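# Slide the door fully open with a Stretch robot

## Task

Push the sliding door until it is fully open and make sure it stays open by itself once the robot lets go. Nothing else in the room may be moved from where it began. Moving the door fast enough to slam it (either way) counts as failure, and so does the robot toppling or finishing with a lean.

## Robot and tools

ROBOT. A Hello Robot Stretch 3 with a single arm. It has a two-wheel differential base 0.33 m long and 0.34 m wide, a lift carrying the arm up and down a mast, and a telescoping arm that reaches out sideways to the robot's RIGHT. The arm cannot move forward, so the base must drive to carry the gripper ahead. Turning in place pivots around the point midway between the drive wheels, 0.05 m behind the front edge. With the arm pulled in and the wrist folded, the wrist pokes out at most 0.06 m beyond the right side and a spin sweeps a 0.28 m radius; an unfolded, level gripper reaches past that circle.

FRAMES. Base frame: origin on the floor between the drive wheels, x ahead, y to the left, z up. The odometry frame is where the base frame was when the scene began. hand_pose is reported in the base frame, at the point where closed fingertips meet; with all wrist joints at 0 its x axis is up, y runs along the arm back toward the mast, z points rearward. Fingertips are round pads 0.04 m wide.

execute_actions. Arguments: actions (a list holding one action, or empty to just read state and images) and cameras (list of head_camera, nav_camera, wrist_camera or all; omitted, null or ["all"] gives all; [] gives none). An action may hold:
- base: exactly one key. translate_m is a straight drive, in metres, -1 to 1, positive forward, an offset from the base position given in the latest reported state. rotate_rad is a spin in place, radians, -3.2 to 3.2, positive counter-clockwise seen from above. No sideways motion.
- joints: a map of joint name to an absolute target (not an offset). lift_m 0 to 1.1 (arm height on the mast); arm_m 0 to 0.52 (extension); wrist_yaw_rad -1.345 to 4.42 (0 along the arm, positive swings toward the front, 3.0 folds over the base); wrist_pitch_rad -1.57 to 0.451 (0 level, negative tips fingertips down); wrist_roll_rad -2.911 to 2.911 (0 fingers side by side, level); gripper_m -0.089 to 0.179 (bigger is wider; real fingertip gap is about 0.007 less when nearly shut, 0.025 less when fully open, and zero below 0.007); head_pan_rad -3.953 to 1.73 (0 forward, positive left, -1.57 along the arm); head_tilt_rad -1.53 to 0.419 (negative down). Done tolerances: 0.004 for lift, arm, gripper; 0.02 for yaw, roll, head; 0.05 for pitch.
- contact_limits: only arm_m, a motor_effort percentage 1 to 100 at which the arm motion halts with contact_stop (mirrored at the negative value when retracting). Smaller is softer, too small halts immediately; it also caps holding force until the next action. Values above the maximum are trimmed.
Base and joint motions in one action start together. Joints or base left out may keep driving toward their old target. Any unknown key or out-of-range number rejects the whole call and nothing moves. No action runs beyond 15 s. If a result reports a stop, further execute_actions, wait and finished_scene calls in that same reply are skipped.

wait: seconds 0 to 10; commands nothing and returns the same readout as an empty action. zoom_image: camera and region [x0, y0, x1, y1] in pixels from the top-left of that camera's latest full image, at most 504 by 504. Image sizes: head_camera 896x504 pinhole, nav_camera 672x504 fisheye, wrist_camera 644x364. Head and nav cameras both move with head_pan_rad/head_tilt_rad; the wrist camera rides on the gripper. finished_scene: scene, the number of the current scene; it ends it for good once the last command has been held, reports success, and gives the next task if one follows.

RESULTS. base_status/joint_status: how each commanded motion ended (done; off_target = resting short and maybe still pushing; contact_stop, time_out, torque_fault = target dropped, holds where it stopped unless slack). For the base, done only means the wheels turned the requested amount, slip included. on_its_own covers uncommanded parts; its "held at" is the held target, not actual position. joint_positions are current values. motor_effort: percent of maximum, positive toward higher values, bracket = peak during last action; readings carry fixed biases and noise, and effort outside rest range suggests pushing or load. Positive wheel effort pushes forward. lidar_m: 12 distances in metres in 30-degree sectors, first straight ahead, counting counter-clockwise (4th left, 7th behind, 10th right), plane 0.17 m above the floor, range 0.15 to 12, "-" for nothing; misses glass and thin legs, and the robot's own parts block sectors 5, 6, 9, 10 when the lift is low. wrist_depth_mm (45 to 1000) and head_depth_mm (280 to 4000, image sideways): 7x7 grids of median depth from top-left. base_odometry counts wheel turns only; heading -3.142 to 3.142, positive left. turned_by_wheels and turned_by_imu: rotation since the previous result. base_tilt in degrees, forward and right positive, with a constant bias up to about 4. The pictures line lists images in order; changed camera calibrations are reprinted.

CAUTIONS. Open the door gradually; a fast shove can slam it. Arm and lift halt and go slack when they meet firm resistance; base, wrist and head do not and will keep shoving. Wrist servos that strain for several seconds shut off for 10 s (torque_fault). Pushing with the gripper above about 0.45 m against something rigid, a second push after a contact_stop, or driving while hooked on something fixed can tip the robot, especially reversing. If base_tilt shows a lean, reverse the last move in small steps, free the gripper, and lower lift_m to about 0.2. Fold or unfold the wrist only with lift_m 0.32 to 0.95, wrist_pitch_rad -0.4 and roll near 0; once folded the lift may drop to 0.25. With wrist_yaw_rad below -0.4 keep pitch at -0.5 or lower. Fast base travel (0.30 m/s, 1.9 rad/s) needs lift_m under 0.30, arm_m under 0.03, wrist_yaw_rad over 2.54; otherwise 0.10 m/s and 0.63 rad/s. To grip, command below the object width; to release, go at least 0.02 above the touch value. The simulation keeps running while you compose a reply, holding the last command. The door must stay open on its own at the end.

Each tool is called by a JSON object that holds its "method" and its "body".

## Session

{"method": "execute_actions", "body": {"actions": []}}

Scene clock: 0.00 s.
base_odometry: x=+0.000 y=+0.000 heading=+0.000 (m, m, rad; odometry frame)
turned_by_wheels: +0.000 (rad since the last result)
turned_by_imu: +0.000 (rad since the last result)
base_tilt: forward=-0.1 right=+0.3 (deg)
lidar_m: 0.79 0.85 1.32 2.55 1.46 1.27 1.68 1.51 1.22 1.21 1.04 0.84
head_depth_mm: 755 758 763 768 772 776 776 / 766 772 776 777 784 786 785 / 776 780 782 789 791 794 801 / 785 789 792 797 804 807 809 / 754 742 741 743 751 753 754 / 741 743 748 752 756 765 763 / 750 753 758 764 763 772 776
base_status: not commanded
joint_positions: lift_m=+0.328 arm_m=-0.001 wrist_yaw_rad=+3.093 wrist_pitch_rad=-0.504 wrist_roll_rad=+0.018 gripper_m=+0.037 head_pan_rad=-0.003 head_tilt_rad=+0.004
joint_status: not commanded
motor_effort: left_wheel=+0 right_wheel=+1 lift_m=+22 arm_m=+1 wrist_yaw_rad=+0 wrist_pitch_rad=+5 wrist_roll_rad=+0 gripper_m=+0 head_pan_rad=+0 head_tilt_rad=+1 (%)
hand_pose: x=-0.0108 y=+0.0689 z=+0.3215 quat_wxyz=(+0.195, +0.695, +0.158, +0.674) (m; base frame)
wrist_depth_mm: - - - - - - - / - - - - - - - / 872 880 - 837 871 850 845 / 694 711 703 692 684 685 696 / 584 591 593 579 604 583 579 / 515 530 - - - 500 487 / 451 - - - 440 436 439
pictures: head_camera (sideways: a quarter turn clockwise sets it upright), nav_camera (sideways: a quarter turn counterclockwise sets it upright), wrist_camera
camera_calibration (this result's frames):
head_camera: T_world_to_cam=[[-0.0189344, 0.0164298, -0.999686, 1.32577], [0.0491328, 0.998672, 0.0154826, -0.0207185], [0.998613, -0.0488242, -0.0197166, -0.0215036], [0, 0, 0, 1]] pos_world=[0.0475945, -0.00214109, 1.32525]
nav_camera: T_world_to_cam=[[-0.00767951, -0.0164669, 0.999835, -1.26036], [-0.0174813, -0.999709, -0.0165991, 0.0777097], [0.999818, -0.0176059, 0.00738941, -0.0511177], [0, 0, 0, 1]] pos_world=[0.0427878, 0.0560328, 1.26182]
wrist_camera: T_world_to_cam=[[0.999529, 0.0122358, -0.0281462, 0.0320499], [-0.0129051, -0.664513, -0.747165, 0.316083], [-0.0278457, 0.747176, -0.664042, 0.329924], [0, 0, 0, 1]] pos_world=[-0.0187688, -0.0368622, 0.456152]
Images, in order (width x height): head_camera 896x504, nav_camera 672x504, wrist_camera 644x364.

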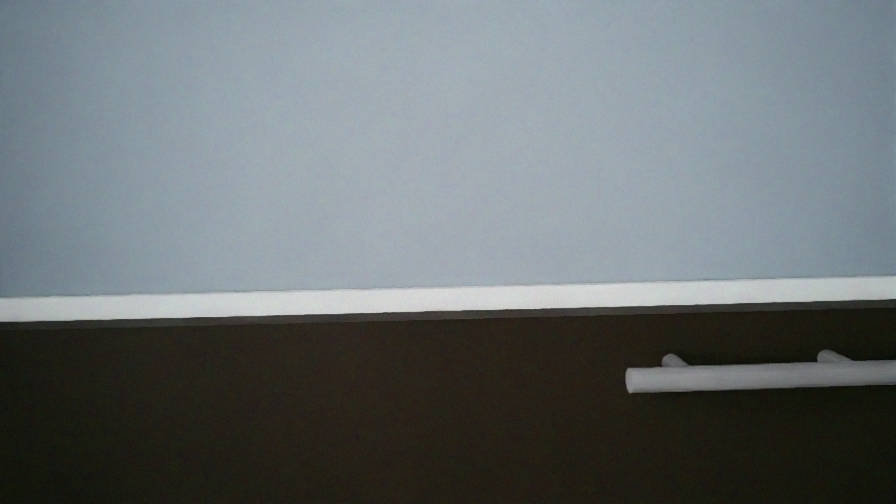

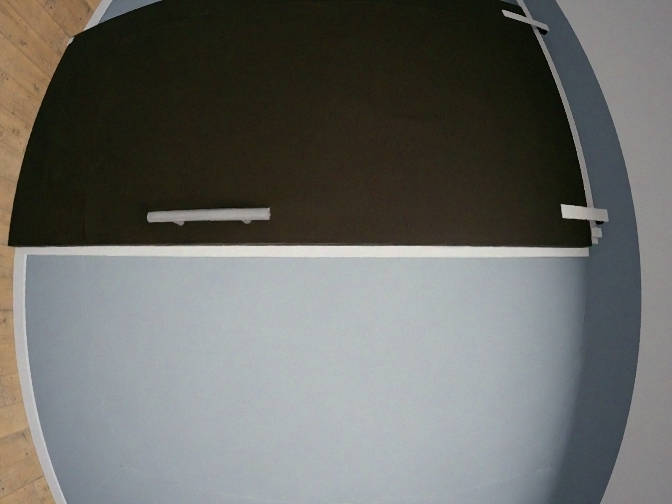

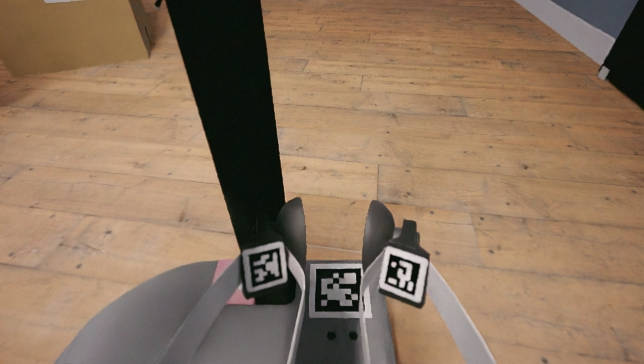

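{"method": "execute_actions", "body": {"actions": [{"base":{"rotate_rad":1.48},"joints":{"lift_m":0.4,"wrist_pitch_rad":-0.4,"head_pan_rad":-1.5,"head_tilt_rad":-0.8,"gripper_m":0}}], "cameras": []}}

{"method": "execute_actions", "body": {"actions": [{"joints":{"wrist_yaw_rad":0,"arm_m":0.33}}]}}

Scene clock: 12.43 s.
base_odometry: x=+0.000 y=+0.000 heading=+1.480 (m, m, rad; odometry frame)
turned_by_wheels: +1.480 (rad since the last result)
turned_by_imu: +1.480 (rad since the last result)
base_tilt: forward=-0.1 right=+0.3 (deg)
lidar_m: 2.55 1.44 1.26 1.68 1.61 1.24 1.21 1.11 0.86 0.79 0.82 1.18
head_depth_mm: 706 802 934 1117 1371 1294 1155 / 712 816 946 1133 1394 1303 1147 / 721 825 960 1151 1410 1307 1149 / 729 833 971 1175 1411 1305 1173 / 707 796 932 1098 1374 1296 1146 / 655 755 923 1117 1403 1293 1142 / 690 794 931 1134 1396 1292 1146
base_status: done
joint_positions: lift_m=+0.400 arm_m=-0.001 wrist_yaw_rad=+3.093 wrist_pitch_rad=-0.421 wrist_roll_rad=+0.018 gripper_m=+0.000 head_pan_rad=-1.493 head_tilt_rad=-0.790
joint_status: all done
motor_effort: left_wheel=-1(5) right_wheel=+3(7) lift_m=+29(27) arm_m=+0(0) wrist_yaw_rad=+1(0) wrist_pitch_rad=+7(8) wrist_roll_rad=+0(0) gripper_m=-3(79) head_pan_rad=-3(46) head_tilt_rad=-5(51) (%)
hand_pose: x=-0.0103 y=+0.0803 z=+0.4116 quat_wxyz=(+0.166, +0.701, +0.129, +0.682) (m; base frame)
wrist_depth_mm: - - - - - - - / - - - - - - - / - - - - - - - / 923 933 932 928 920 929 905 / 758 749 746 - 754 743 753 / 634 637 625 619 625 621 620 / 553 544 - 564 549 541 529
pictures: none
No camera images: the call's "cameras" was empty. Leave "cameras" out to get every camera's image.

Scene clock: 16.10 s.
base_odometry: x=+0.000 y=+0.000 heading=+1.480 (m, m, rad; odometry frame)
turned_by_wheels: +0.000 (rad since the last result)
turned_by_imu: -0.001 (rad since the last result)
base_tilt: forward=-0.1 right=+0.3 (deg)
lidar_m: 2.55 1.43 1.27 1.68 1.61 1.24 1.22 1.11 0.86 0.79 0.82 1.18
head_depth_mm: 704 802 933 1117 1385 1297 1150 / 709 814 944 1125 1389 1303 1168 / 719 823 960 1151 - 1301 1136 / 727 835 974 1170 1407 1291 1151 / 708 793 932 1101 1377 1291 1146 / 657 754 922 1118 1406 1295 1145 / 688 795 936 1132 1396 1291 1140
base_status: not commanded
joint_positions: lift_m=+0.400 arm_m=+0.330 wrist_yaw_rad=+0.001 wrist_pitch_rad=-0.421 wrist_roll_rad=+0.018 gripper_m=+0.000 head_pan_rad=-1.493 head_tilt_rad=-0.790
joint_status: all done
motor_effort: left_wheel=-1(1) right_wheel=+3(3) lift_m=+28(28) arm_m=+4(3) wrist_yaw_rad=-1(4) wrist_pitch_rad=+7(7) wrist_roll_rad=+0(0) gripper_m=-3(2) head_pan_rad=-4(4) head_tilt_rad=-6(6) (%)
hand_pose: x=-0.0213 y=-0.6987 z=+0.4117 quat_wxyz=(+0.685, +0.147, -0.697, -0.149) (m; base frame)
wrist_depth_mm: 194 217 242 233 227 220 212 / 216 222 265 258 249 240 233 / 242 241 294 288 275 265 257 / 276 269 328 318 306 294 282 / 324 304 368 - 345 334 320 / 386 359 384 447 396 382 361 / 486 440 477 479 466 444 422
pictures: head_camera (sideways: a quarter turn clockwise sets it upright), nav_camera (sideways: a quarter turn counterclockwise sets it upright), wrist_camera
camera_calibration (this result's frames):
head_camera: T_world_to_cam=[[-0.0401067, 0.725199, -0.68737, 0.918378], [0.999166, 0.0344124, -0.0219931, 0.0222719], [0.00770468, -0.687679, -0.725974, 0.903604], [0, 0, 0, 1]] pos_world=[0.00761774, -0.0453838, 1.28775]
nav_camera: T_world_to_cam=[[0.0385465, -0.706711, 0.706451, -0.877764], [-0.99844, -0.0558185, -0.00136053, 0.0638448], [0.0403945, -0.705297, -0.70776, 0.885399], [0, 0, 0, 1]] pos_world=[0.0618147, 0.00770712, 1.24683]
wrist_camera: T_world_to_cam=[[-0.997669, -0.064271, -0.0229366, -0.0437009], [-0.0202249, 0.599491, -0.800126, 0.778024], [0.0651752, -0.797797, -0.599394, -0.141023], [0, 0, 0, 1]] pos_world=[-0.0186724, -0.581735, 0.536986]
Images, in order (width x height): head_camera 896x504, nav_camera 672x504, wrist_camera 644x364.

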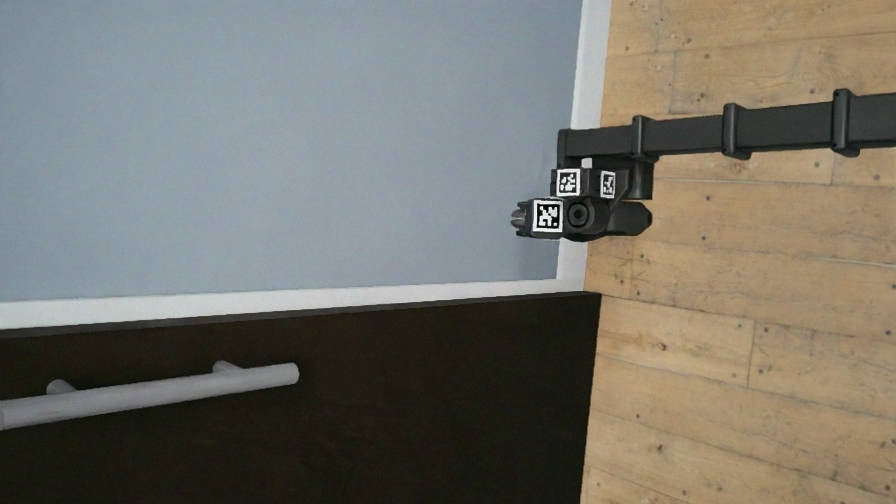

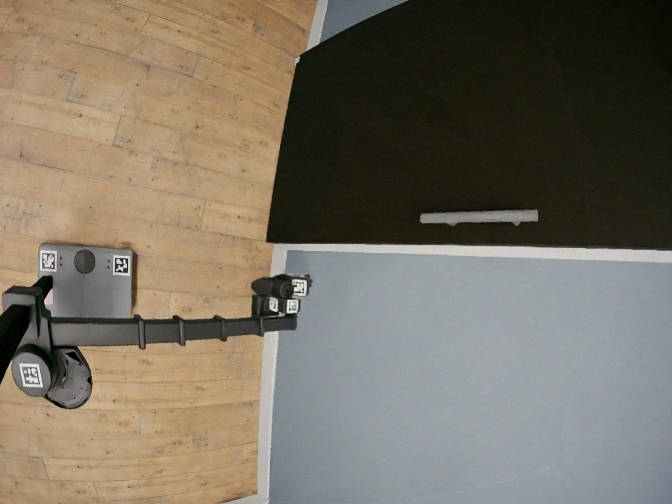

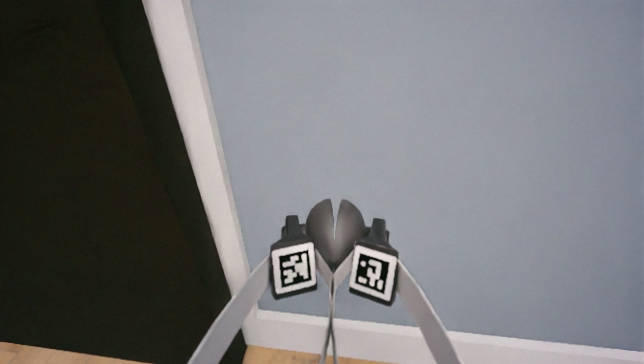

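{"method": "execute_actions", "body": {"actions": [{"base":{"rotate_rad":-0.04},"joints":{"arm_m":0.435}}], "cameras": []}}

{"method": "execute_actions", "body": {"actions": [{"base":{"translate_m":0.3}}]}}

Scene clock: 23.13 s.
base_odometry: x=+0.000 y=+0.000 heading=+1.440 (m, m, rad; odometry frame)
turned_by_wheels: -0.040 (rad since the last result)
turned_by_imu: -0.041 (rad since the last result)
base_tilt: forward=-0.1 right=+0.3 (deg)
lidar_m: 2.55 1.43 1.26 1.69 1.67 1.25 1.21 1.16 0.86 0.79 0.81 1.13
head_depth_mm: 707 809 942 1129 1394 1296 1147 / 716 817 950 1137 1395 1301 1152 / 717 821 963 1125 1443 1283 1144 / 725 829 968 1159 1414 1293 1146 / 729 818 945 1116 1384 1302 1143 / 662 747 907 1094 1382 1289 1138 / 665 779 911 1108 1412 1295 1149
base_status: done
joint_positions: lift_m=+0.400 arm_m=+0.435 wrist_yaw_rad=+0.001 wrist_pitch_rad=-0.421 wrist_roll_rad=+0.018 gripper_m=+0.000 head_pan_rad=-1.493 head_tilt_rad=-0.790
joint_status: all done
motor_effort: left_wheel=+2(4) right_wheel=-2(6) lift_m=+29(28) arm_m=+4(5) wrist_yaw_rad=+0(1) wrist_pitch_rad=+7(7) wrist_roll_rad=+0(0) gripper_m=-3(3) head_pan_rad=-4(3) head_tilt_rad=-6(6) (%)
hand_pose: x=-0.0214 y=-0.8037 z=+0.4117 quat_wxyz=(+0.685, +0.147, -0.697, -0.149) (m; base frame)
wrist_depth_mm: 146 144 141 137 134 131 129 / 159 159 155 151 147 144 140 / 174 178 173 168 163 159 154 / 187 198 194 187 184 177 172 / 205 221 222 - 205 200 194 / 203 251 263 264 238 232 225 / 209 278 313 294 287 274 262
pictures: none
No camera images: the call's "cameras" was empty. Leave "cameras" out to get every camera's image.

Scene clock: 27.53 s.
base_odometry: x=+0.039 y=+0.297 heading=+1.439 (m, m, rad; odometry frame)
turned_by_wheels: -0.001 (rad since the last result)
turned_by_imu: -0.084 (rad since the last result)
base_tilt: forward=-0.2 right=+0.3 (deg)
lidar_m: 2.26 2.07 1.23 1.22 1.72 1.59 1.50 1.26 0.89 0.78 0.80 1.05
head_depth_mm: 726 832 980 1178 1422 1304 1144 / 725 832 972 1168 1419 1300 1147 / 703 813 969 1135 1422 1299 1147 / 641 746 887 1074 1339 1301 1143 / 662 760 894 1073 1345 1298 1144 / 663 759 885 1071 1335 1296 1147 / 662 759 887 1063 1334 1280 1139
base_status: done
joint_positions: lift_m=+0.400 arm_m=+0.435 wrist_yaw_rad=-0.093 wrist_pitch_rad=-0.425 wrist_roll_rad=+0.018 gripper_m=+0.000 head_pan_rad=-1.493 head_tilt_rad=-0.790
joint_status: not commanded
on_its_own: wrist_yaw_rad is held at -0.071, not at your +0.000, by its stall guard, which is still easing; right_wheel is at rest, and its effort (+19) is outside its rest range (-18 to +18)
motor_effort: left_wheel=-8(27) right_wheel=+19(58) lift_m=+28(28) arm_m=+3(4) wrist_yaw_rad=+21(65) wrist_pitch_rad=+9(9) wrist_roll_rad=+0(1) gripper_m=-4(8) head_pan_rad=-3(4) head_tilt_rad=-7(6) (%)
hand_pose: x=-0.0423 y=-0.8022 z=+0.4107 quat_wxyz=(+0.677, +0.116, -0.703, -0.183) (m; base frame)
wrist_depth_mm: - 79 82 137 136 151 155 / - 87 90 151 151 167 172 / 94 96 99 168 171 187 193 / 105 107 111 188 194 211 219 / 118 121 125 - 233 244 255 / 136 139 145 258 278 291 307 / 159 165 174 290 330 357 381
pictures: head_camera (sideways: a quarter turn clockwise sets it upright), nav_camera (sideways: a quarter turn counterclockwise sets it upright), wrist_camera
camera_calibration (this result's frames):
head_camera: T_world_to_cam=[[-0.0400492, 0.725287, -0.687281, 0.918261], [0.999169, 0.0343268, -0.0219984, 0.0222789], [0.00763699, -0.68759, -0.726059, 0.903714], [0, 0, 0, 1]] pos_world=[0.0076136, -0.0453822, 1.28774]
nav_camera: T_world_to_cam=[[0.0384908, -0.706801, 0.706364, -0.87765], [-0.998445, -0.0557301, -0.00135783, 0.0638413], [0.0403255, -0.705213, -0.707847, 0.885512], [0, 0, 0, 1]] pos_world=[0.0618149, 0.00770896, 1.24683]
wrist_camera: T_world_to_cam=[[-0.999291, 0.0297241, -0.0230908, 0.00408664], [0.0363445, 0.602492, -0.797297, 0.842498], [-0.00978695, -0.797572, -0.603145, -0.224267], [0, 0, 0, 1]] pos_world=[-0.0287313, -0.686588, 0.53655]
Images, in order (width x height): head_camera 896x504, nav_camera 672x504, wrist_camera 644x364.

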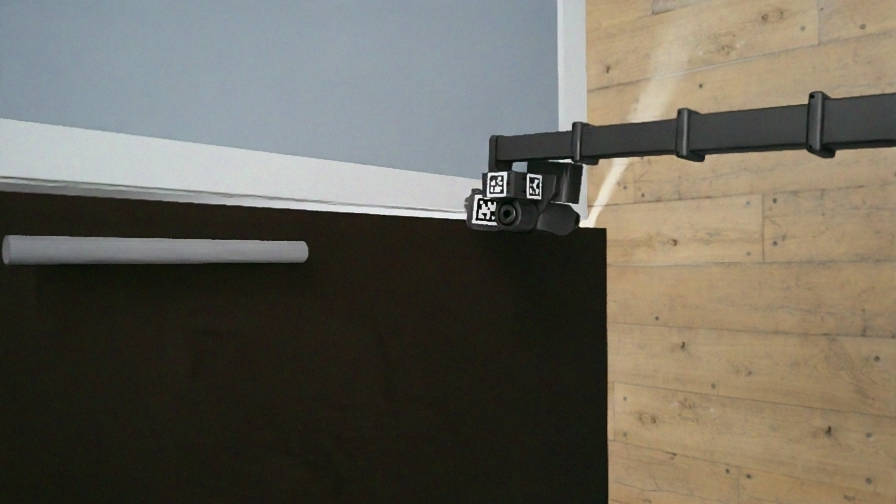

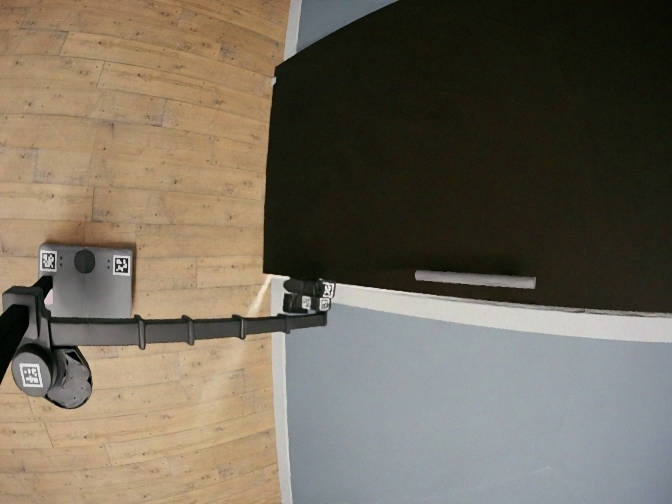

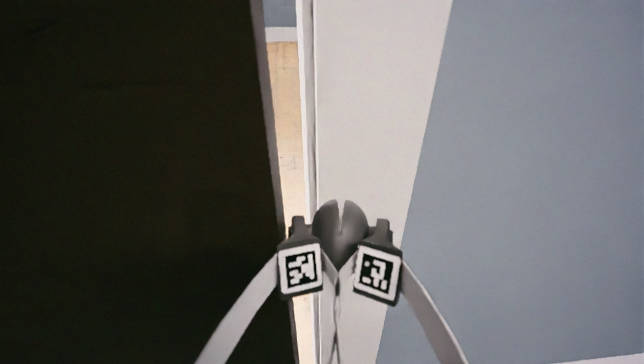

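{"method": "execute_actions", "body": {"actions": [{"base":{"rotate_rad":0.15}}], "cameras": ["wrist_camera"]}}

{"method": "execute_actions", "body": {"actions": [{"base":{"translate_m":0.3}}]}}

Scene clock: 32.00 s.
base_odometry: x=+0.039 y=+0.297 heading=+1.588 (m, m, rad; odometry frame)
turned_by_wheels: +0.149 (rad since the last result)
turned_by_imu: +0.048 (rad since the last result)
base_tilt: forward=-0.2 right=+0.3 (deg)
lidar_m: 2.27 1.48 1.24 1.22 1.69 1.54 1.49 1.20 0.88 0.78 0.80 1.10
head_depth_mm: 720 820 955 1149 1397 1291 1152 / 710 823 962 1155 1412 1294 1145 / 688 798 949 1107 1445 1302 1151 / 642 751 892 1064 1346 1291 1143 / 666 766 895 1077 1350 1304 1142 / 671 771 897 1083 1375 1295 1144 / 673 772 905 1091 1378 1291 1143
base_status: rotate_rad off_target (by the wheels' count: +0.1487 of +0.1500)
joint_positions: lift_m=+0.400 arm_m=+0.435 wrist_yaw_rad=-0.159 wrist_pitch_rad=-0.429 wrist_roll_rad=+0.018 gripper_m=+0.000 head_pan_rad=-1.493 head_tilt_rad=-0.790
joint_status: not commanded
on_its_own: wrist_yaw_rad is held at -0.110, not at your +0.000, by its stall guard, which is still easing; left_wheel is at rest, and its effort (-20) is outside its rest range (-18 to +18); right_wheel is at rest, and its effort (+45) is outside its rest range (-18 to +18)
motor_effort: left_wheel=-20(34) right_wheel=+45(55) lift_m=+27(27) arm_m=+3(3) wrist_yaw_rad=+46(65) wrist_pitch_rad=+10(10) wrist_roll_rad=+0(1) gripper_m=-6(8) head_pan_rad=-3(3) head_tilt_rad=-7(6) (%)
hand_pose: x=-0.0568 y=-0.7998 z=+0.4099 quat_wxyz=(+0.671, +0.094, -0.706, -0.206) (m; base frame)
wrist_depth_mm: - 77 80 144 135 152 156 / - 85 88 158 149 168 174 / 92 94 97 172 168 189 196 / 103 105 109 188 192 213 224 / 115 118 123 196 231 248 261 / 132 137 142 255 276 296 320 / 153 161 169 292 331 367 397
pictures: wrist_camera
camera_calibration (this result's frames):
wrist_camera: T_world_to_cam=[[-0.995163, 0.0954281, -0.0233131, 0.0423797], [0.0763221, 0.60168, -0.795083, 0.841674], [-0.0618462, -0.793017, -0.606053, -0.221151], [0, 0, 0, 1]] pos_world=[-0.035741, -0.685839, 0.536159]
Images, in order (width x height): wrist_camera 644x364.

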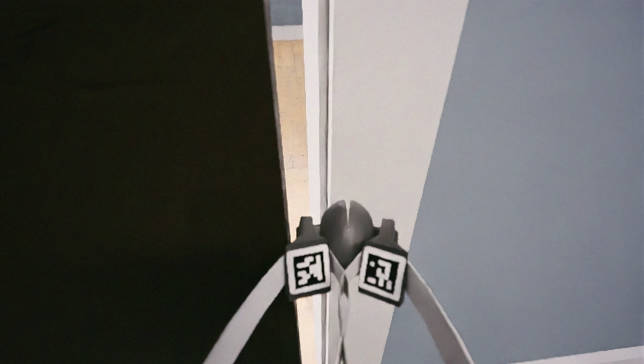

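Scene clock: 36.67 s.
base_odometry: x=+0.035 y=+0.597 heading=+1.588 (m, m, rad; odometry frame)
turned_by_wheels: +0.000 (rad since the last result)
turned_by_imu: -0.166 (rad since the last result)
base_tilt: forward=-0.2 right=+0.4 (deg)
lidar_m: 1.95 2.01 1.10 1.17 1.26 1.92 1.76 1.42 0.89 0.75 0.75 0.92
head_depth_mm: 750 832 995 1211 1435 1305 1156 / 2722 2538 1049 1207 1424 1306 1152 / 627 726 901 1088 1430 1300 1154 / 646 738 863 1035 1328 1299 1145 / 637 729 854 1024 1268 1300 1146 / 629 719 836 1003 1247 1297 1139 / 621 708 819 979 1213 1297 1141
base_status: done
joint_positions: lift_m=+0.400 arm_m=+0.435 wrist_yaw_rad=-0.407 wrist_pitch_rad=-0.429 wrist_roll_rad=+0.017 gripper_m=+0.000 head_pan_rad=-1.493 head_tilt_rad=-0.790
joint_status: not commanded
on_its_own: wrist_yaw_rad is held at -0.394, not at your +0.000, by its stall guard, which is not easing now; wrist_yaw_rad is at rest, and its effort (+13) is outside its rest range (-12 to +12)
motor_effort: left_wheel=-4(29) right_wheel=+12(63) lift_m=+28(27) arm_m=+2(3) wrist_yaw_rad=+13(66) wrist_pitch_rad=+10(10) wrist_roll_rad=+1(1) gripper_m=-5(9) head_pan_rad=-3(3) head_tilt_rad=-7(7) (%)
hand_pose: x=-0.1099 y=-0.7844 z=+0.4098 quat_wxyz=(+0.640, +0.006, -0.712, -0.288) (m; base frame)
wrist_depth_mm: - 73 82 284 198 240 310 / - 78 90 311 217 275 372 / - 84 98 350 243 324 470 / - 92 108 408 280 394 630 / 91 101 120 - 327 500 702 / 100 112 132 531 444 580 630 / 109 125 164 502 475 534 551
pictures: head_camera (sideways: a quarter turn clockwise sets it upright), nav_camera (sideways: a quarter turn counterclockwise sets it upright), wrist_camera
camera_calibration (this result's frames):
head_camera: T_world_to_cam=[[-0.0400174, 0.725532, -0.687024, 0.917926], [0.99917, 0.0342648, -0.0220137, 0.0222988], [0.00756907, -0.687335, -0.726301, 0.90403], [0, 0, 0, 1]] pos_world=[0.00761004, -0.0453773, 1.28773]
nav_camera: T_world_to_cam=[[0.0384608, -0.707053, 0.706114, -0.877324], [-0.998449, -0.0556599, -0.00135008, 0.0638313], [0.0402568, -0.704967, -0.708097, 0.885837], [0, 0, 0, 1]] pos_world=[0.0618139, 0.00772446, 1.24684]
wrist_camera: T_world_to_cam=[[-0.941178, 0.337152, -0.0226489, 0.183355], [0.221473, 0.564852, -0.794916, 0.823415], [-0.255215, -0.753174, -0.606296, -0.202159], [0, 0, 0, 1]] pos_world=[-0.0613881, -0.679187, 0.53613]
Images, in order (width x height): head_camera 896x504, nav_camera 672x504, wrist_camera 644x364.

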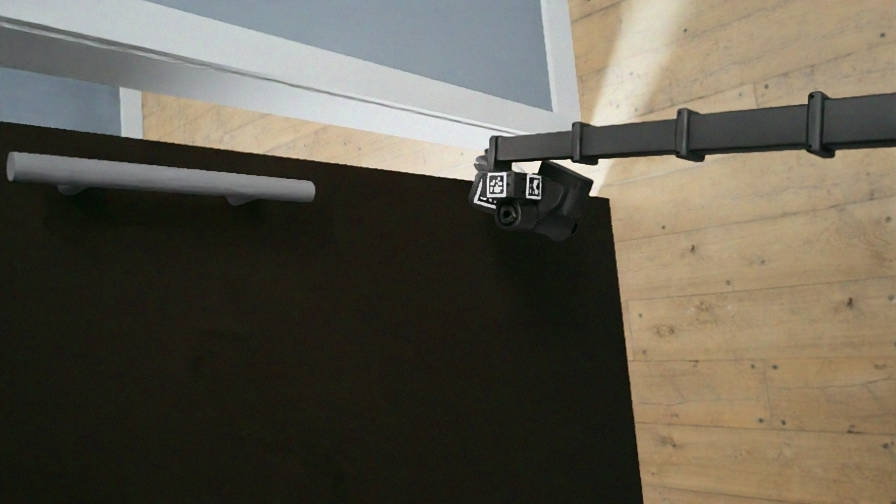

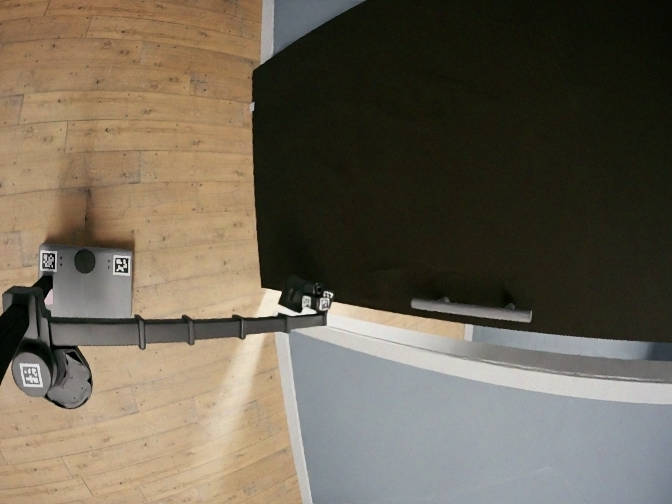

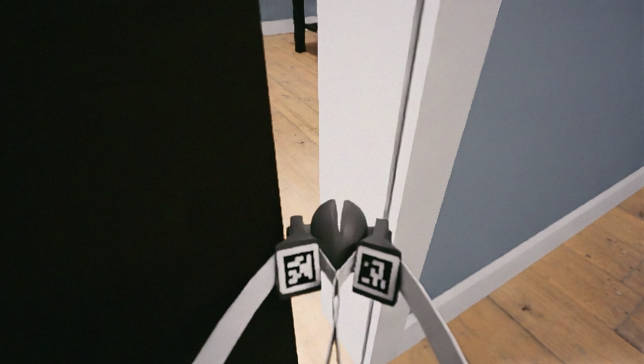

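{"method": "execute_actions", "body": {"actions": [{"base":{"translate_m":-0.03},"joints":{"arm_m":0,"wrist_yaw_rad":0.0}}], "cameras": []}}

{"method": "execute_actions", "body": {"actions": [{"base":{"rotate_rad":1.1}}], "cameras": []}}

{"method": "execute_actions", "body": {"actions": [{"base":{"translate_m":-0.39}}], "cameras": []}}

{"method": "execute_actions", "body": {"actions": [{"base":{"rotate_rad":-0.92},"joints":{"head_tilt_rad":-1.1}}]}}

Scene clock: 47.40 s.
base_odometry: x=+0.035 y=+0.567 heading=+1.588 (m, m, rad; odometry frame)
turned_by_wheels: +0.000 (rad since the last result)
turned_by_imu: -0.031 (rad since the last result)
base_tilt: forward=-0.1 right=+0.3 (deg)
lidar_m: 1.83 2.04 1.10 1.17 1.71 1.88 1.73 1.49 0.92 0.75 0.75 0.90
head_depth_mm: 738 862 1019 1237 1457 1301 1150 / 791 875 992 1211 1438 1289 1147 / 2752 2616 2078 1678 1465 1295 1167 / 625 721 875 1047 1355 1313 1157 / 640 732 857 1027 1279 1297 1146 / 631 721 840 1007 1239 1293 1144 / 621 710 820 977 1204 1295 1148
base_status: done
joint_positions: lift_m=+0.400 arm_m=+0.000 wrist_yaw_rad=+0.000 wrist_pitch_rad=-0.417 wrist_roll_rad=+0.017 gripper_m=+0.000 head_pan_rad=-1.493 head_tilt_rad=-0.791
joint_status: all done
motor_effort: left_wheel=+1(37) right_wheel=+1(65) lift_m=+28(27) arm_m=-2(5) wrist_yaw_rad=+0(78) wrist_pitch_rad=+6(10) wrist_roll_rad=+1(1) gripper_m=-2(8) head_pan_rad=-3(3) head_tilt_rad=-6(5) (%)
hand_pose: x=-0.0216 y=-0.3699 z=+0.4126 quat_wxyz=(+0.686, +0.145, -0.698, -0.148) (m; base frame)
wrist_depth_mm: 424 434 453 480 576 571 605 / 464 473 497 533 622 643 687 / 507 530 548 592 706 726 751 / 565 576 621 657 783 801 831 / 624 651 701 - 758 742 745 / 629 633 640 616 630 626 618 / 543 544 546 548 540 533 539
pictures: none
No camera images: the call's "cameras" was empty. Leave "cameras" out to get every camera's image.

Scene clock: 50.10 s.
base_odometry: x=+0.035 y=+0.567 heading=+2.688 (m, m, rad; odometry frame)
turned_by_wheels: +1.100 (rad since the last result)
turned_by_imu: +1.100 (rad since the last result)
base_tilt: forward=-0.1 right=+0.3 (deg)
lidar_m: 1.10 1.22 1.26 1.89 1.73 1.38 0.88 0.75 0.76 0.94 2.03 1.89
head_depth_mm: 804 885 983 1098 1260 1299 1147 / 891 988 1109 1274 1430 1299 1153 / 1069 1156 1296 1495 1501 1300 1170 / 1228 1399 1653 1744 1484 1308 1153 / 1414 1658 1948 1762 1491 1297 1143 / 1685 2006 2142 1746 1480 1294 1145 / 1826 2068 2101 1743 1482 1304 1141
base_status: done
joint_positions: lift_m=+0.400 arm_m=+0.000 wrist_yaw_rad=+0.000 wrist_pitch_rad=-0.417 wrist_roll_rad=+0.017 gripper_m=+0.000 head_pan_rad=-1.493 head_tilt_rad=-0.791
joint_status: not commanded
motor_effort: left_wheel=-1(7) right_wheel=+3(8) lift_m=+27(27) arm_m=-2(2) wrist_yaw_rad=+1(0) wrist_pitch_rad=+6(6) wrist_roll_rad=+1(1) gripper_m=-3(3) head_pan_rad=-4(3) head_tilt_rad=-5(6) (%)
hand_pose: x=-0.0216 y=-0.3699 z=+0.4126 quat_wxyz=(+0.686, +0.145, -0.698, -0.148) (m; base frame)
wrist_depth_mm: - - - - 658 518 431 / - - - - 721 555 455 / - - - - 778 575 469 / 940 938 919 928 821 630 498 / 752 755 734 - 734 666 521 / 640 635 634 613 625 615 542 / 547 544 548 546 540 547 521
pictures: none
No camera images: the call's "cameras" was empty. Leave "cameras" out to get every camera's image.

Scene clock: 55.07 s.
base_odometry: x=+0.386 y=+0.396 heading=+2.688 (m, m, rad; odometry frame)
turned_by_wheels: +0.000 (rad since the last result)
turned_by_imu: -0.003 (rad since the last result)
base_tilt: forward=-0.1 right=+0.3 (deg)
lidar_m: 1.50 1.55 1.95 1.63 1.49 0.86 0.56 0.50 0.45 0.56 1.13 2.30
head_depth_mm: 468 515 570 641 729 846 1098 / 516 574 647 739 857 1029 1135 / 578 651 743 863 1035 1241 1166 / 656 749 871 1050 1303 1316 1157 / 757 885 1061 1330 1451 1296 1149 / 890 1070 1472 1724 1485 1299 1145 / 1256 1582 2008 1749 1485 1295 1150
base_status: done
joint_positions: lift_m=+0.400 arm_m=+0.000 wrist_yaw_rad=+0.000 wrist_pitch_rad=-0.417 wrist_roll_rad=+0.017 gripper_m=+0.000 head_pan_rad=-1.493 head_tilt_rad=-0.791
joint_status: not commanded
motor_effort: left_wheel=-1(6) right_wheel=+3(4) lift_m=+27(27) arm_m=-3(3) wrist_yaw_rad=+0(1) wrist_pitch_rad=+6(6) wrist_roll_rad=+1(1) gripper_m=-4(2) head_pan_rad=-4(3) head_tilt_rad=-5(5) (%)
hand_pose: x=-0.0216 y=-0.3699 z=+0.4126 quat_wxyz=(+0.686, +0.145, -0.698, -0.148) (m; base frame)
wrist_depth_mm: - - 690 434 309 242 199 / - - 797 464 334 258 209 / - - 987 521 362 272 218 / 946 919 897 609 386 288 228 / 747 762 768 - 407 309 241 / 636 638 637 615 420 328 254 / 544 546 549 542 525 352 267
pictures: none
No camera images: the call's "cameras" was empty. Leave "cameras" out to get every camera's image.

Scene clock: 57.47 s.
base_odometry: x=+0.386 y=+0.396 heading=+1.768 (m, m, rad; odometry frame)
turned_by_wheels: -0.920 (rad since the last result)
turned_by_imu: -0.921 (rad since the last result)
base_tilt: forward=-0.1 right=+0.3 (deg)
lidar_m: 1.84 2.27 1.50 1.55 1.95 1.56 1.49 0.74 0.53 0.45 0.46 0.62
head_depth_mm: 494 601 767 1059 1304 1194 1121 / 481 589 770 1065 1305 1208 - / 1935 700 820 1067 1317 - - / 1960 1738 1574 1413 1312 - - / 1917 1660 731 993 1276 1192 1101 / 431 495 674 939 1279 1186 1097 / 378 513 678 943 1276 1183 1102
base_status: done
joint_positions: lift_m=+0.400 arm_m=+0.000 wrist_yaw_rad=+0.000 wrist_pitch_rad=-0.417 wrist_roll_rad=+0.017 gripper_m=+0.000 head_pan_rad=-1.493 head_tilt_rad=-1.086
joint_status: all done
motor_effort: left_wheel=+3(6) right_wheel=-3(6) lift_m=+27(27) arm_m=-2(3) wrist_yaw_rad=+0(0) wrist_pitch_rad=+6(6) wrist_roll_rad=+1(1) gripper_m=-3(2) head_pan_rad=-4(3) head_tilt_rad=-9(36) (%)
hand_pose: x=-0.0216 y=-0.3698 z=+0.4126 quat_wxyz=(+0.686, +0.145, -0.698, -0.148) (m; base frame)
wrist_depth_mm: 181 182 - - 226 232 231 / 198 197 - - 244 254 251 / 222 217 - - 275 282 278 / 249 246 827 940 309 315 313 / 284 280 321 - 357 359 355 / 335 328 338 593 416 416 409 / 401 395 419 540 480 466 462
pictures: head_camera (sideways: a quarter turn clockwise sets it upright), nav_camera (sideways: a quarter turn counterclockwise sets it upright), wrist_camera
camera_calibration (this result's frames):
head_camera: T_world_to_cam=[[-0.0529342, 0.893759, -0.445412, 0.603234], [0.998535, 0.0423506, -0.0336886, 0.0374913], [-0.0112461, -0.446543, -0.894692, 1.12306], [0, 0, 0, 1]] pos_world=[0.00712526, -0.0392407, 1.27474]
nav_camera: T_world_to_cam=[[0.051874, -0.881631, 0.469079, -0.568585], [-0.998416, -0.0560293, 0.00510509, 0.0554279], [0.0217813, -0.468601, -0.883141, 1.11353], [0, 0, 0, 1]] pos_world=[0.0605807, 0.0236247, 1.24983]
wrist_camera: T_world_to_cam=[[-0.997746, -0.0633921, -0.0220135, -0.0228875], [-0.0201891, 0.596411, -0.802425, 0.581453], [0.0639965, -0.800172, -0.596346, 0.119728], [0, 0, 0, 1]] pos_world=[-0.018759, -0.252433, 0.537468]
Images, in order (width x height): head_camera 896x504, nav_camera 672x504, wrist_camera 644x364.

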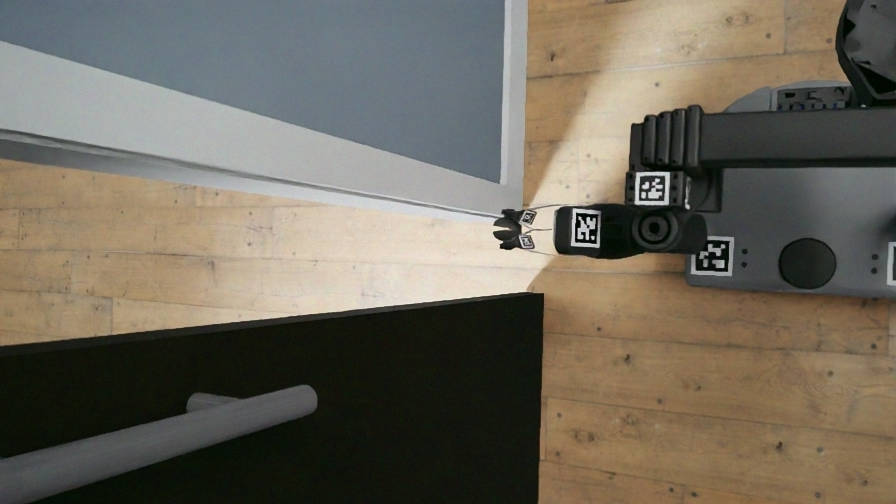

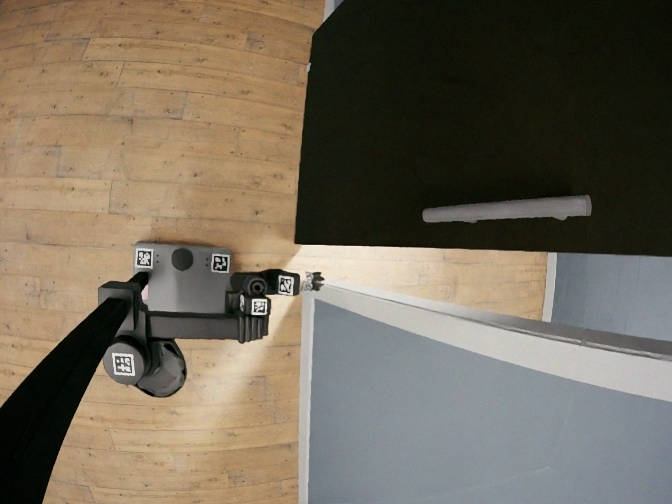

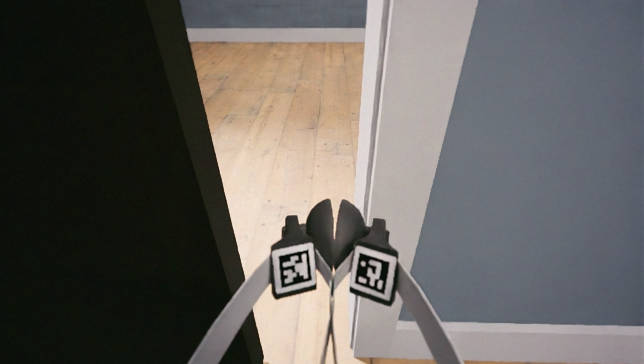

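Centre in the gap, insert so the gripper body meets the edge, then push.

{"method": "execute_actions", "body": {"actions": [{"base":{"translate_m":0.05},"joints":{"arm_m":0.06}}], "cameras": []}}

{"method": "execute_actions", "body": {"actions": [{"joints":{"arm_m":0.24}}], "cameras": []}}

{"method": "execute_actions", "body": {"actions": [{"base":{"translate_m":0.35}}]}}

Scene clock: 62.73 s.
base_odometry: x=+0.376 y=+0.445 heading=+1.768 (m, m, rad; odometry frame)
turned_by_wheels: +0.000 (rad since the last result)
turned_by_imu: -0.001 (rad since the last result)
base_tilt: forward=-0.1 right=+0.3 (deg)
lidar_m: 1.83 2.24 1.47 1.55 1.98 1.61 1.54 0.74 0.52 0.45 0.46 0.62
head_depth_mm: 480 601 767 1056 1297 1205 1130 / 597 625 751 1058 1329 1208 - / 1976 1745 1541 1168 1331 - - / 1930 1723 1526 1420 1284 1219 - / 419 494 673 933 1274 1185 1103 / 378 510 676 938 1281 1193 1101 / 432 528 677 944 1277 1187 1100
base_status: done
joint_positions: lift_m=+0.400 arm_m=+0.060 wrist_yaw_rad=+0.000 wrist_pitch_rad=-0.417 wrist_roll_rad=+0.017 gripper_m=+0.000 head_pan_rad=-1.493 head_tilt_rad=-1.086
joint_status: all done
motor_effort: left_wheel=+2(7) right_wheel=-2(4) lift_m=+27(26) arm_m=+4(5) wrist_yaw_rad=+1(0) wrist_pitch_rad=+6(6) wrist_roll_rad=+1(1) gripper_m=-2(3) head_pan_rad=-3(2) head_tilt_rad=-9(8) (%)
hand_pose: x=-0.0216 y=-0.4292 z=+0.4126 quat_wxyz=(+0.686, +0.145, -0.698, -0.148) (m; base frame)
wrist_depth_mm: 124 123 - - - 172 168 / 137 135 164 - - 185 189 / 152 151 167 - 324 204 213 / 170 169 176 930 322 226 238 / 196 193 197 - 289 266 270 / 228 227 224 609 307 316 312 / 278 274 276 547 383 376 370
pictures: none
No camera images: the call's "cameras" was empty. Leave "cameras" out to get every camera's image.

Scene clock: 65.30 s.
base_odometry: x=+0.376 y=+0.445 heading=+1.768 (m, m, rad; odometry frame)
turned_by_wheels: +0.000 (rad since the last result)
turned_by_imu: +0.000 (rad since the last result)
base_tilt: forward=-0.2 right=+0.3 (deg)
lidar_m: 1.84 2.23 1.47 1.55 1.98 1.60 1.54 0.74 0.52 0.45 0.46 0.62
head_depth_mm: 480 600 765 1056 1306 1201 1134 / 597 626 752 1061 1301 1214 - / 1982 1744 1542 - 1293 1227 - / 1930 1710 1557 1377 1299 1220 - / 418 494 673 930 1277 1192 1103 / 377 511 674 937 1277 1184 1102 / 431 528 677 947 1270 1187 1102
base_status: not commanded
joint_positions: lift_m=+0.400 arm_m=+0.240 wrist_yaw_rad=+0.000 wrist_pitch_rad=-0.417 wrist_roll_rad=+0.017 gripper_m=+0.000 head_pan_rad=-1.493 head_tilt_rad=-1.086
joint_status: all done
motor_effort: left_wheel=+3(2) right_wheel=-2(2) lift_m=+27(28) arm_m=+4(5) wrist_yaw_rad=+0(0) wrist_pitch_rad=+6(6) wrist_roll_rad=+1(1) gripper_m=-1(2) head_pan_rad=-2(3) head_tilt_rad=-9(10) (%)
hand_pose: x=-0.0216 y=-0.6092 z=+0.4126 quat_wxyz=(+0.686, +0.145, -0.698, -0.148) (m; base frame)
wrist_depth_mm: - - - - - - 95 / - - - - - - 95 / - - - - - 145 94 / 924 928 928 921 908 145 94 / 741 756 753 - 730 144 94 / 629 626 630 607 585 143 93 / 545 544 560 543 526 143 93
pictures: none
No camera images: the call's "cameras" was empty. Leave "cameras" out to get every camera's image.

Scene clock: 69.90 s.
base_odometry: x=+0.307 y=+0.789 heading=+1.768 (m, m, rad; odometry frame)
turned_by_wheels: +0.000 (rad since the last result)
turned_by_imu: -0.067 (rad since the last result)
base_tilt: forward=-0.2 right=+0.3 (deg)
lidar_m: 1.42 1.92 1.37 1.34 1.61 2.00 1.88 0.75 0.66 0.42 0.42 0.55
head_depth_mm: 1978 1744 1579 1365 1294 1194 1132 / 1981 1759 1574 1416 1296 1207 - / 1961 1732 1573 - 1303 1223 - / 410 520 675 870 1272 1222 - / 346 430 576 857 1261 1192 1101 / 396 481 616 850 1257 1193 1108 / 393 479 611 840 1247 1192 1105
base_status: done
joint_positions: lift_m=+0.400 arm_m=+0.240 wrist_yaw_rad=-0.001 wrist_pitch_rad=-0.419 wrist_roll_rad=+0.017 gripper_m=+0.000 head_pan_rad=-1.494 head_tilt_rad=-1.087
joint_status: not commanded
motor_effort: left_wheel=+1(14) right_wheel=-1(50) lift_m=+27(27) arm_m=+3(4) wrist_yaw_rad=+2(24) wrist_pitch_rad=+7(7) wrist_roll_rad=+1(1) gripper_m=-2(3) head_pan_rad=-2(3) head_tilt_rad=-8(9) (%)
hand_pose: x=-0.0218 y=-0.6089 z=+0.4121 quat_wxyz=(+0.686, +0.146, -0.697, -0.149) (m; base frame)
wrist_depth_mm: - - - - - - - / - - - - - - - / - - - - - - - / 928 925 937 937 906 897 908 / 726 734 789 - 754 733 746 / 635 619 623 612 625 622 626 / 536 544 546 546 547 542 533
pictures: head_camera (sideways: a quarter turn clockwise sets it upright), nav_camera (sideways: a quarter turn counterclockwise sets it upright), wrist_camera
camera_calibration (this result's frames):
head_camera: T_world_to_cam=[[-0.0527881, 0.893969, -0.445008, 0.602706], [0.998541, 0.0421852, -0.0337045, 0.0375118], [-0.011358, -0.446138, -0.894892, 1.12332], [0, 0, 0, 1]] pos_world=[0.00711722, -0.0392287, 1.27472]
nav_camera: T_world_to_cam=[[0.0517309, -0.881852, 0.46868, -0.568065], [-0.998426, -0.055851, 0.00511474, 0.0554154], [0.0216658, -0.468207, -0.883353, 1.11381], [0, 0, 0, 1]] pos_world=[0.0605831, 0.0236383, 1.24984]
wrist_camera: T_world_to_cam=[[-0.997818, -0.0621941, -0.0221505, -0.0375272], [-0.0195055, 0.598244, -0.801077, 0.724203], [0.0630736, -0.798897, -0.598152, -0.07035], [0, 0, 0, 1]] pos_world=[-0.0188821, -0.491787, 0.537231]
Images, in order (width x height): head_camera 896x504, nav_camera 672x504, wrist_camera 644x364.

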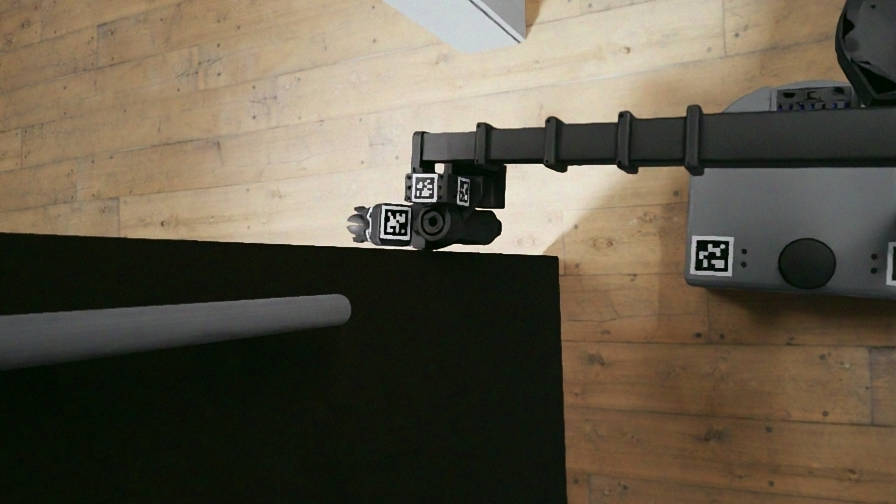

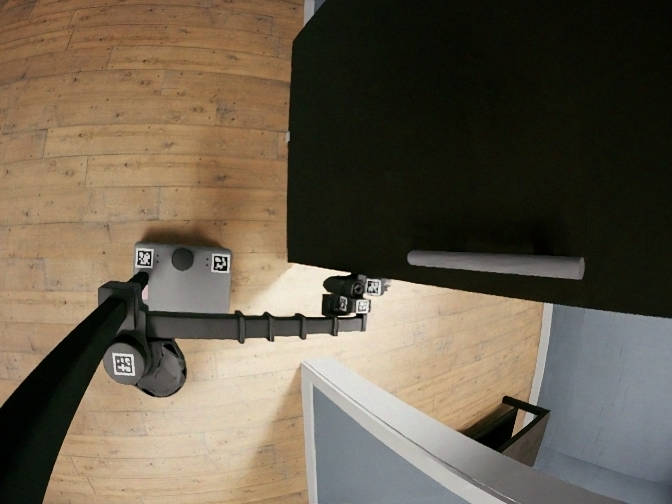

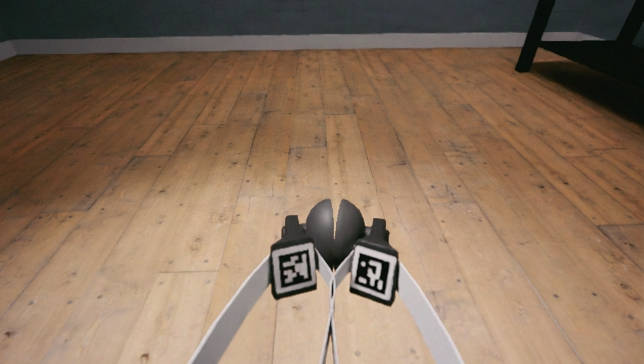

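{"method": "execute_actions", "body": {"actions": [{"base":{"translate_m":0.42},"joints":{"arm_m":0.18}}]}}

Scene clock: 77.03 s.
base_odometry: x=+0.226 y=+1.201 heading=+1.768 (m, m, rad; odometry frame)
turned_by_wheels: +0.000 (rad since the last result)
turned_by_imu: -0.034 (rad since the last result)
base_tilt: forward=-0.1 right=+0.3 (deg)
lidar_m: 0.99 1.49 1.79 1.32 2.11 2.47 2.29 0.97 2.04 0.37 0.37 0.47
head_depth_mm: 1982 1750 1563 1423 1299 1204 1129 / 1974 1759 1561 1424 1300 1208 - / 1975 1749 1555 1445 1283 1227 - / 356 452 592 752 1265 1219 - / 328 358 481 742 1195 1198 1104 / 341 417 530 731 1167 1188 1106 / 339 412 522 716 1132 1190 1100
base_status: done
joint_positions: lift_m=+0.400 arm_m=+0.180 wrist_yaw_rad=-0.001 wrist_pitch_rad=-0.422 wrist_roll_rad=+0.017 gripper_m=+0.000 head_pan_rad=-1.494 head_tilt_rad=-1.087
joint_status: all done
motor_effort: left_wheel=+1(14) right_wheel=+0(55) lift_m=+27(27) arm_m=+0(7) wrist_yaw_rad=+2(29) wrist_pitch_rad=+8(8) wrist_roll_rad=+1(1) gripper_m=-3(3) head_pan_rad=-3(3) head_tilt_rad=-8(9) (%)
hand_pose: x=-0.0218 y=-0.5490 z=+0.4114 quat_wxyz=(+0.685, +0.147, -0.697, -0.150) (m; base frame)
wrist_depth_mm: - - - - - - - / - - - - - - - / - - - - - - - / 884 909 926 946 905 909 918 / 162 748 740 - 733 735 742 / 157 612 622 608 635 632 613 / 155 221 538 543 538 538 538
pictures: head_camera (sideways: a quarter turn clockwise sets it upright), nav_camera (sideways: a quarter turn counterclockwise sets it upright), wrist_camera
camera_calibration (this result's frames):
head_camera: T_world_to_cam=[[-0.052788, 0.89397, -0.445007, 0.602704], [0.998541, 0.0421852, -0.0337045, 0.0375119], [-0.0113581, -0.446137, -0.894893, 1.12332], [0, 0, 0, 1]] pos_world=[0.00711721, -0.0392286, 1.27472]
nav_camera: T_world_to_cam=[[0.0517309, -0.881853, 0.468679, -0.568063], [-0.998426, -0.0558509, 0.00511477, 0.0554153], [0.0216657, -0.468206, -0.883354, 1.11381], [0, 0, 0, 1]] pos_world=[0.0605831, 0.0236384, 1.24984]
wrist_camera: T_world_to_cam=[[-0.997818, -0.0621216, -0.0223422, -0.0336953], [-0.0194987, 0.600654, -0.799271, 0.688375], [0.063072, -0.797092, -0.600555, -0.0208759], [0, 0, 0, 1]] pos_world=[-0.0188827, -0.432209, 0.536908]
Images, in order (width x height): head_camera 896x504, nav_camera 672x504, wrist_camera 644x364.

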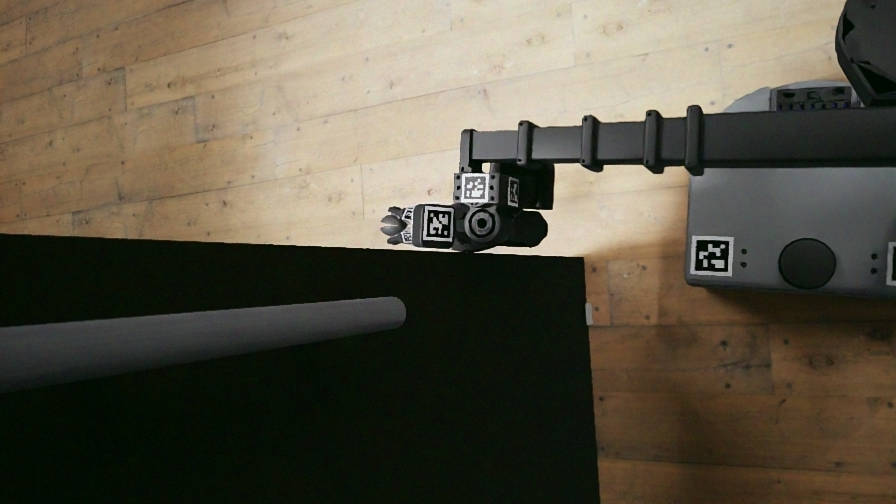

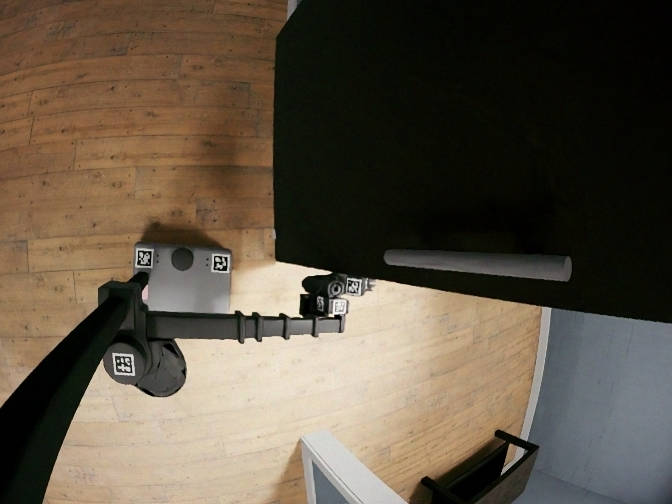

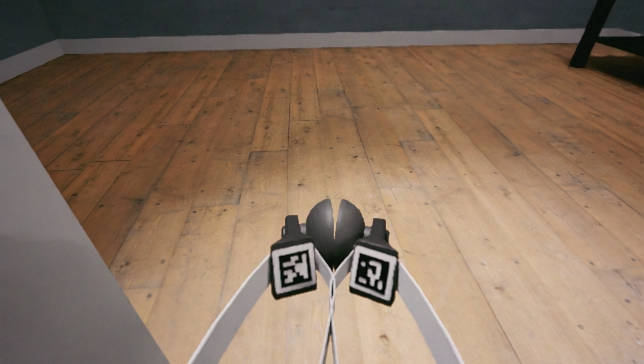

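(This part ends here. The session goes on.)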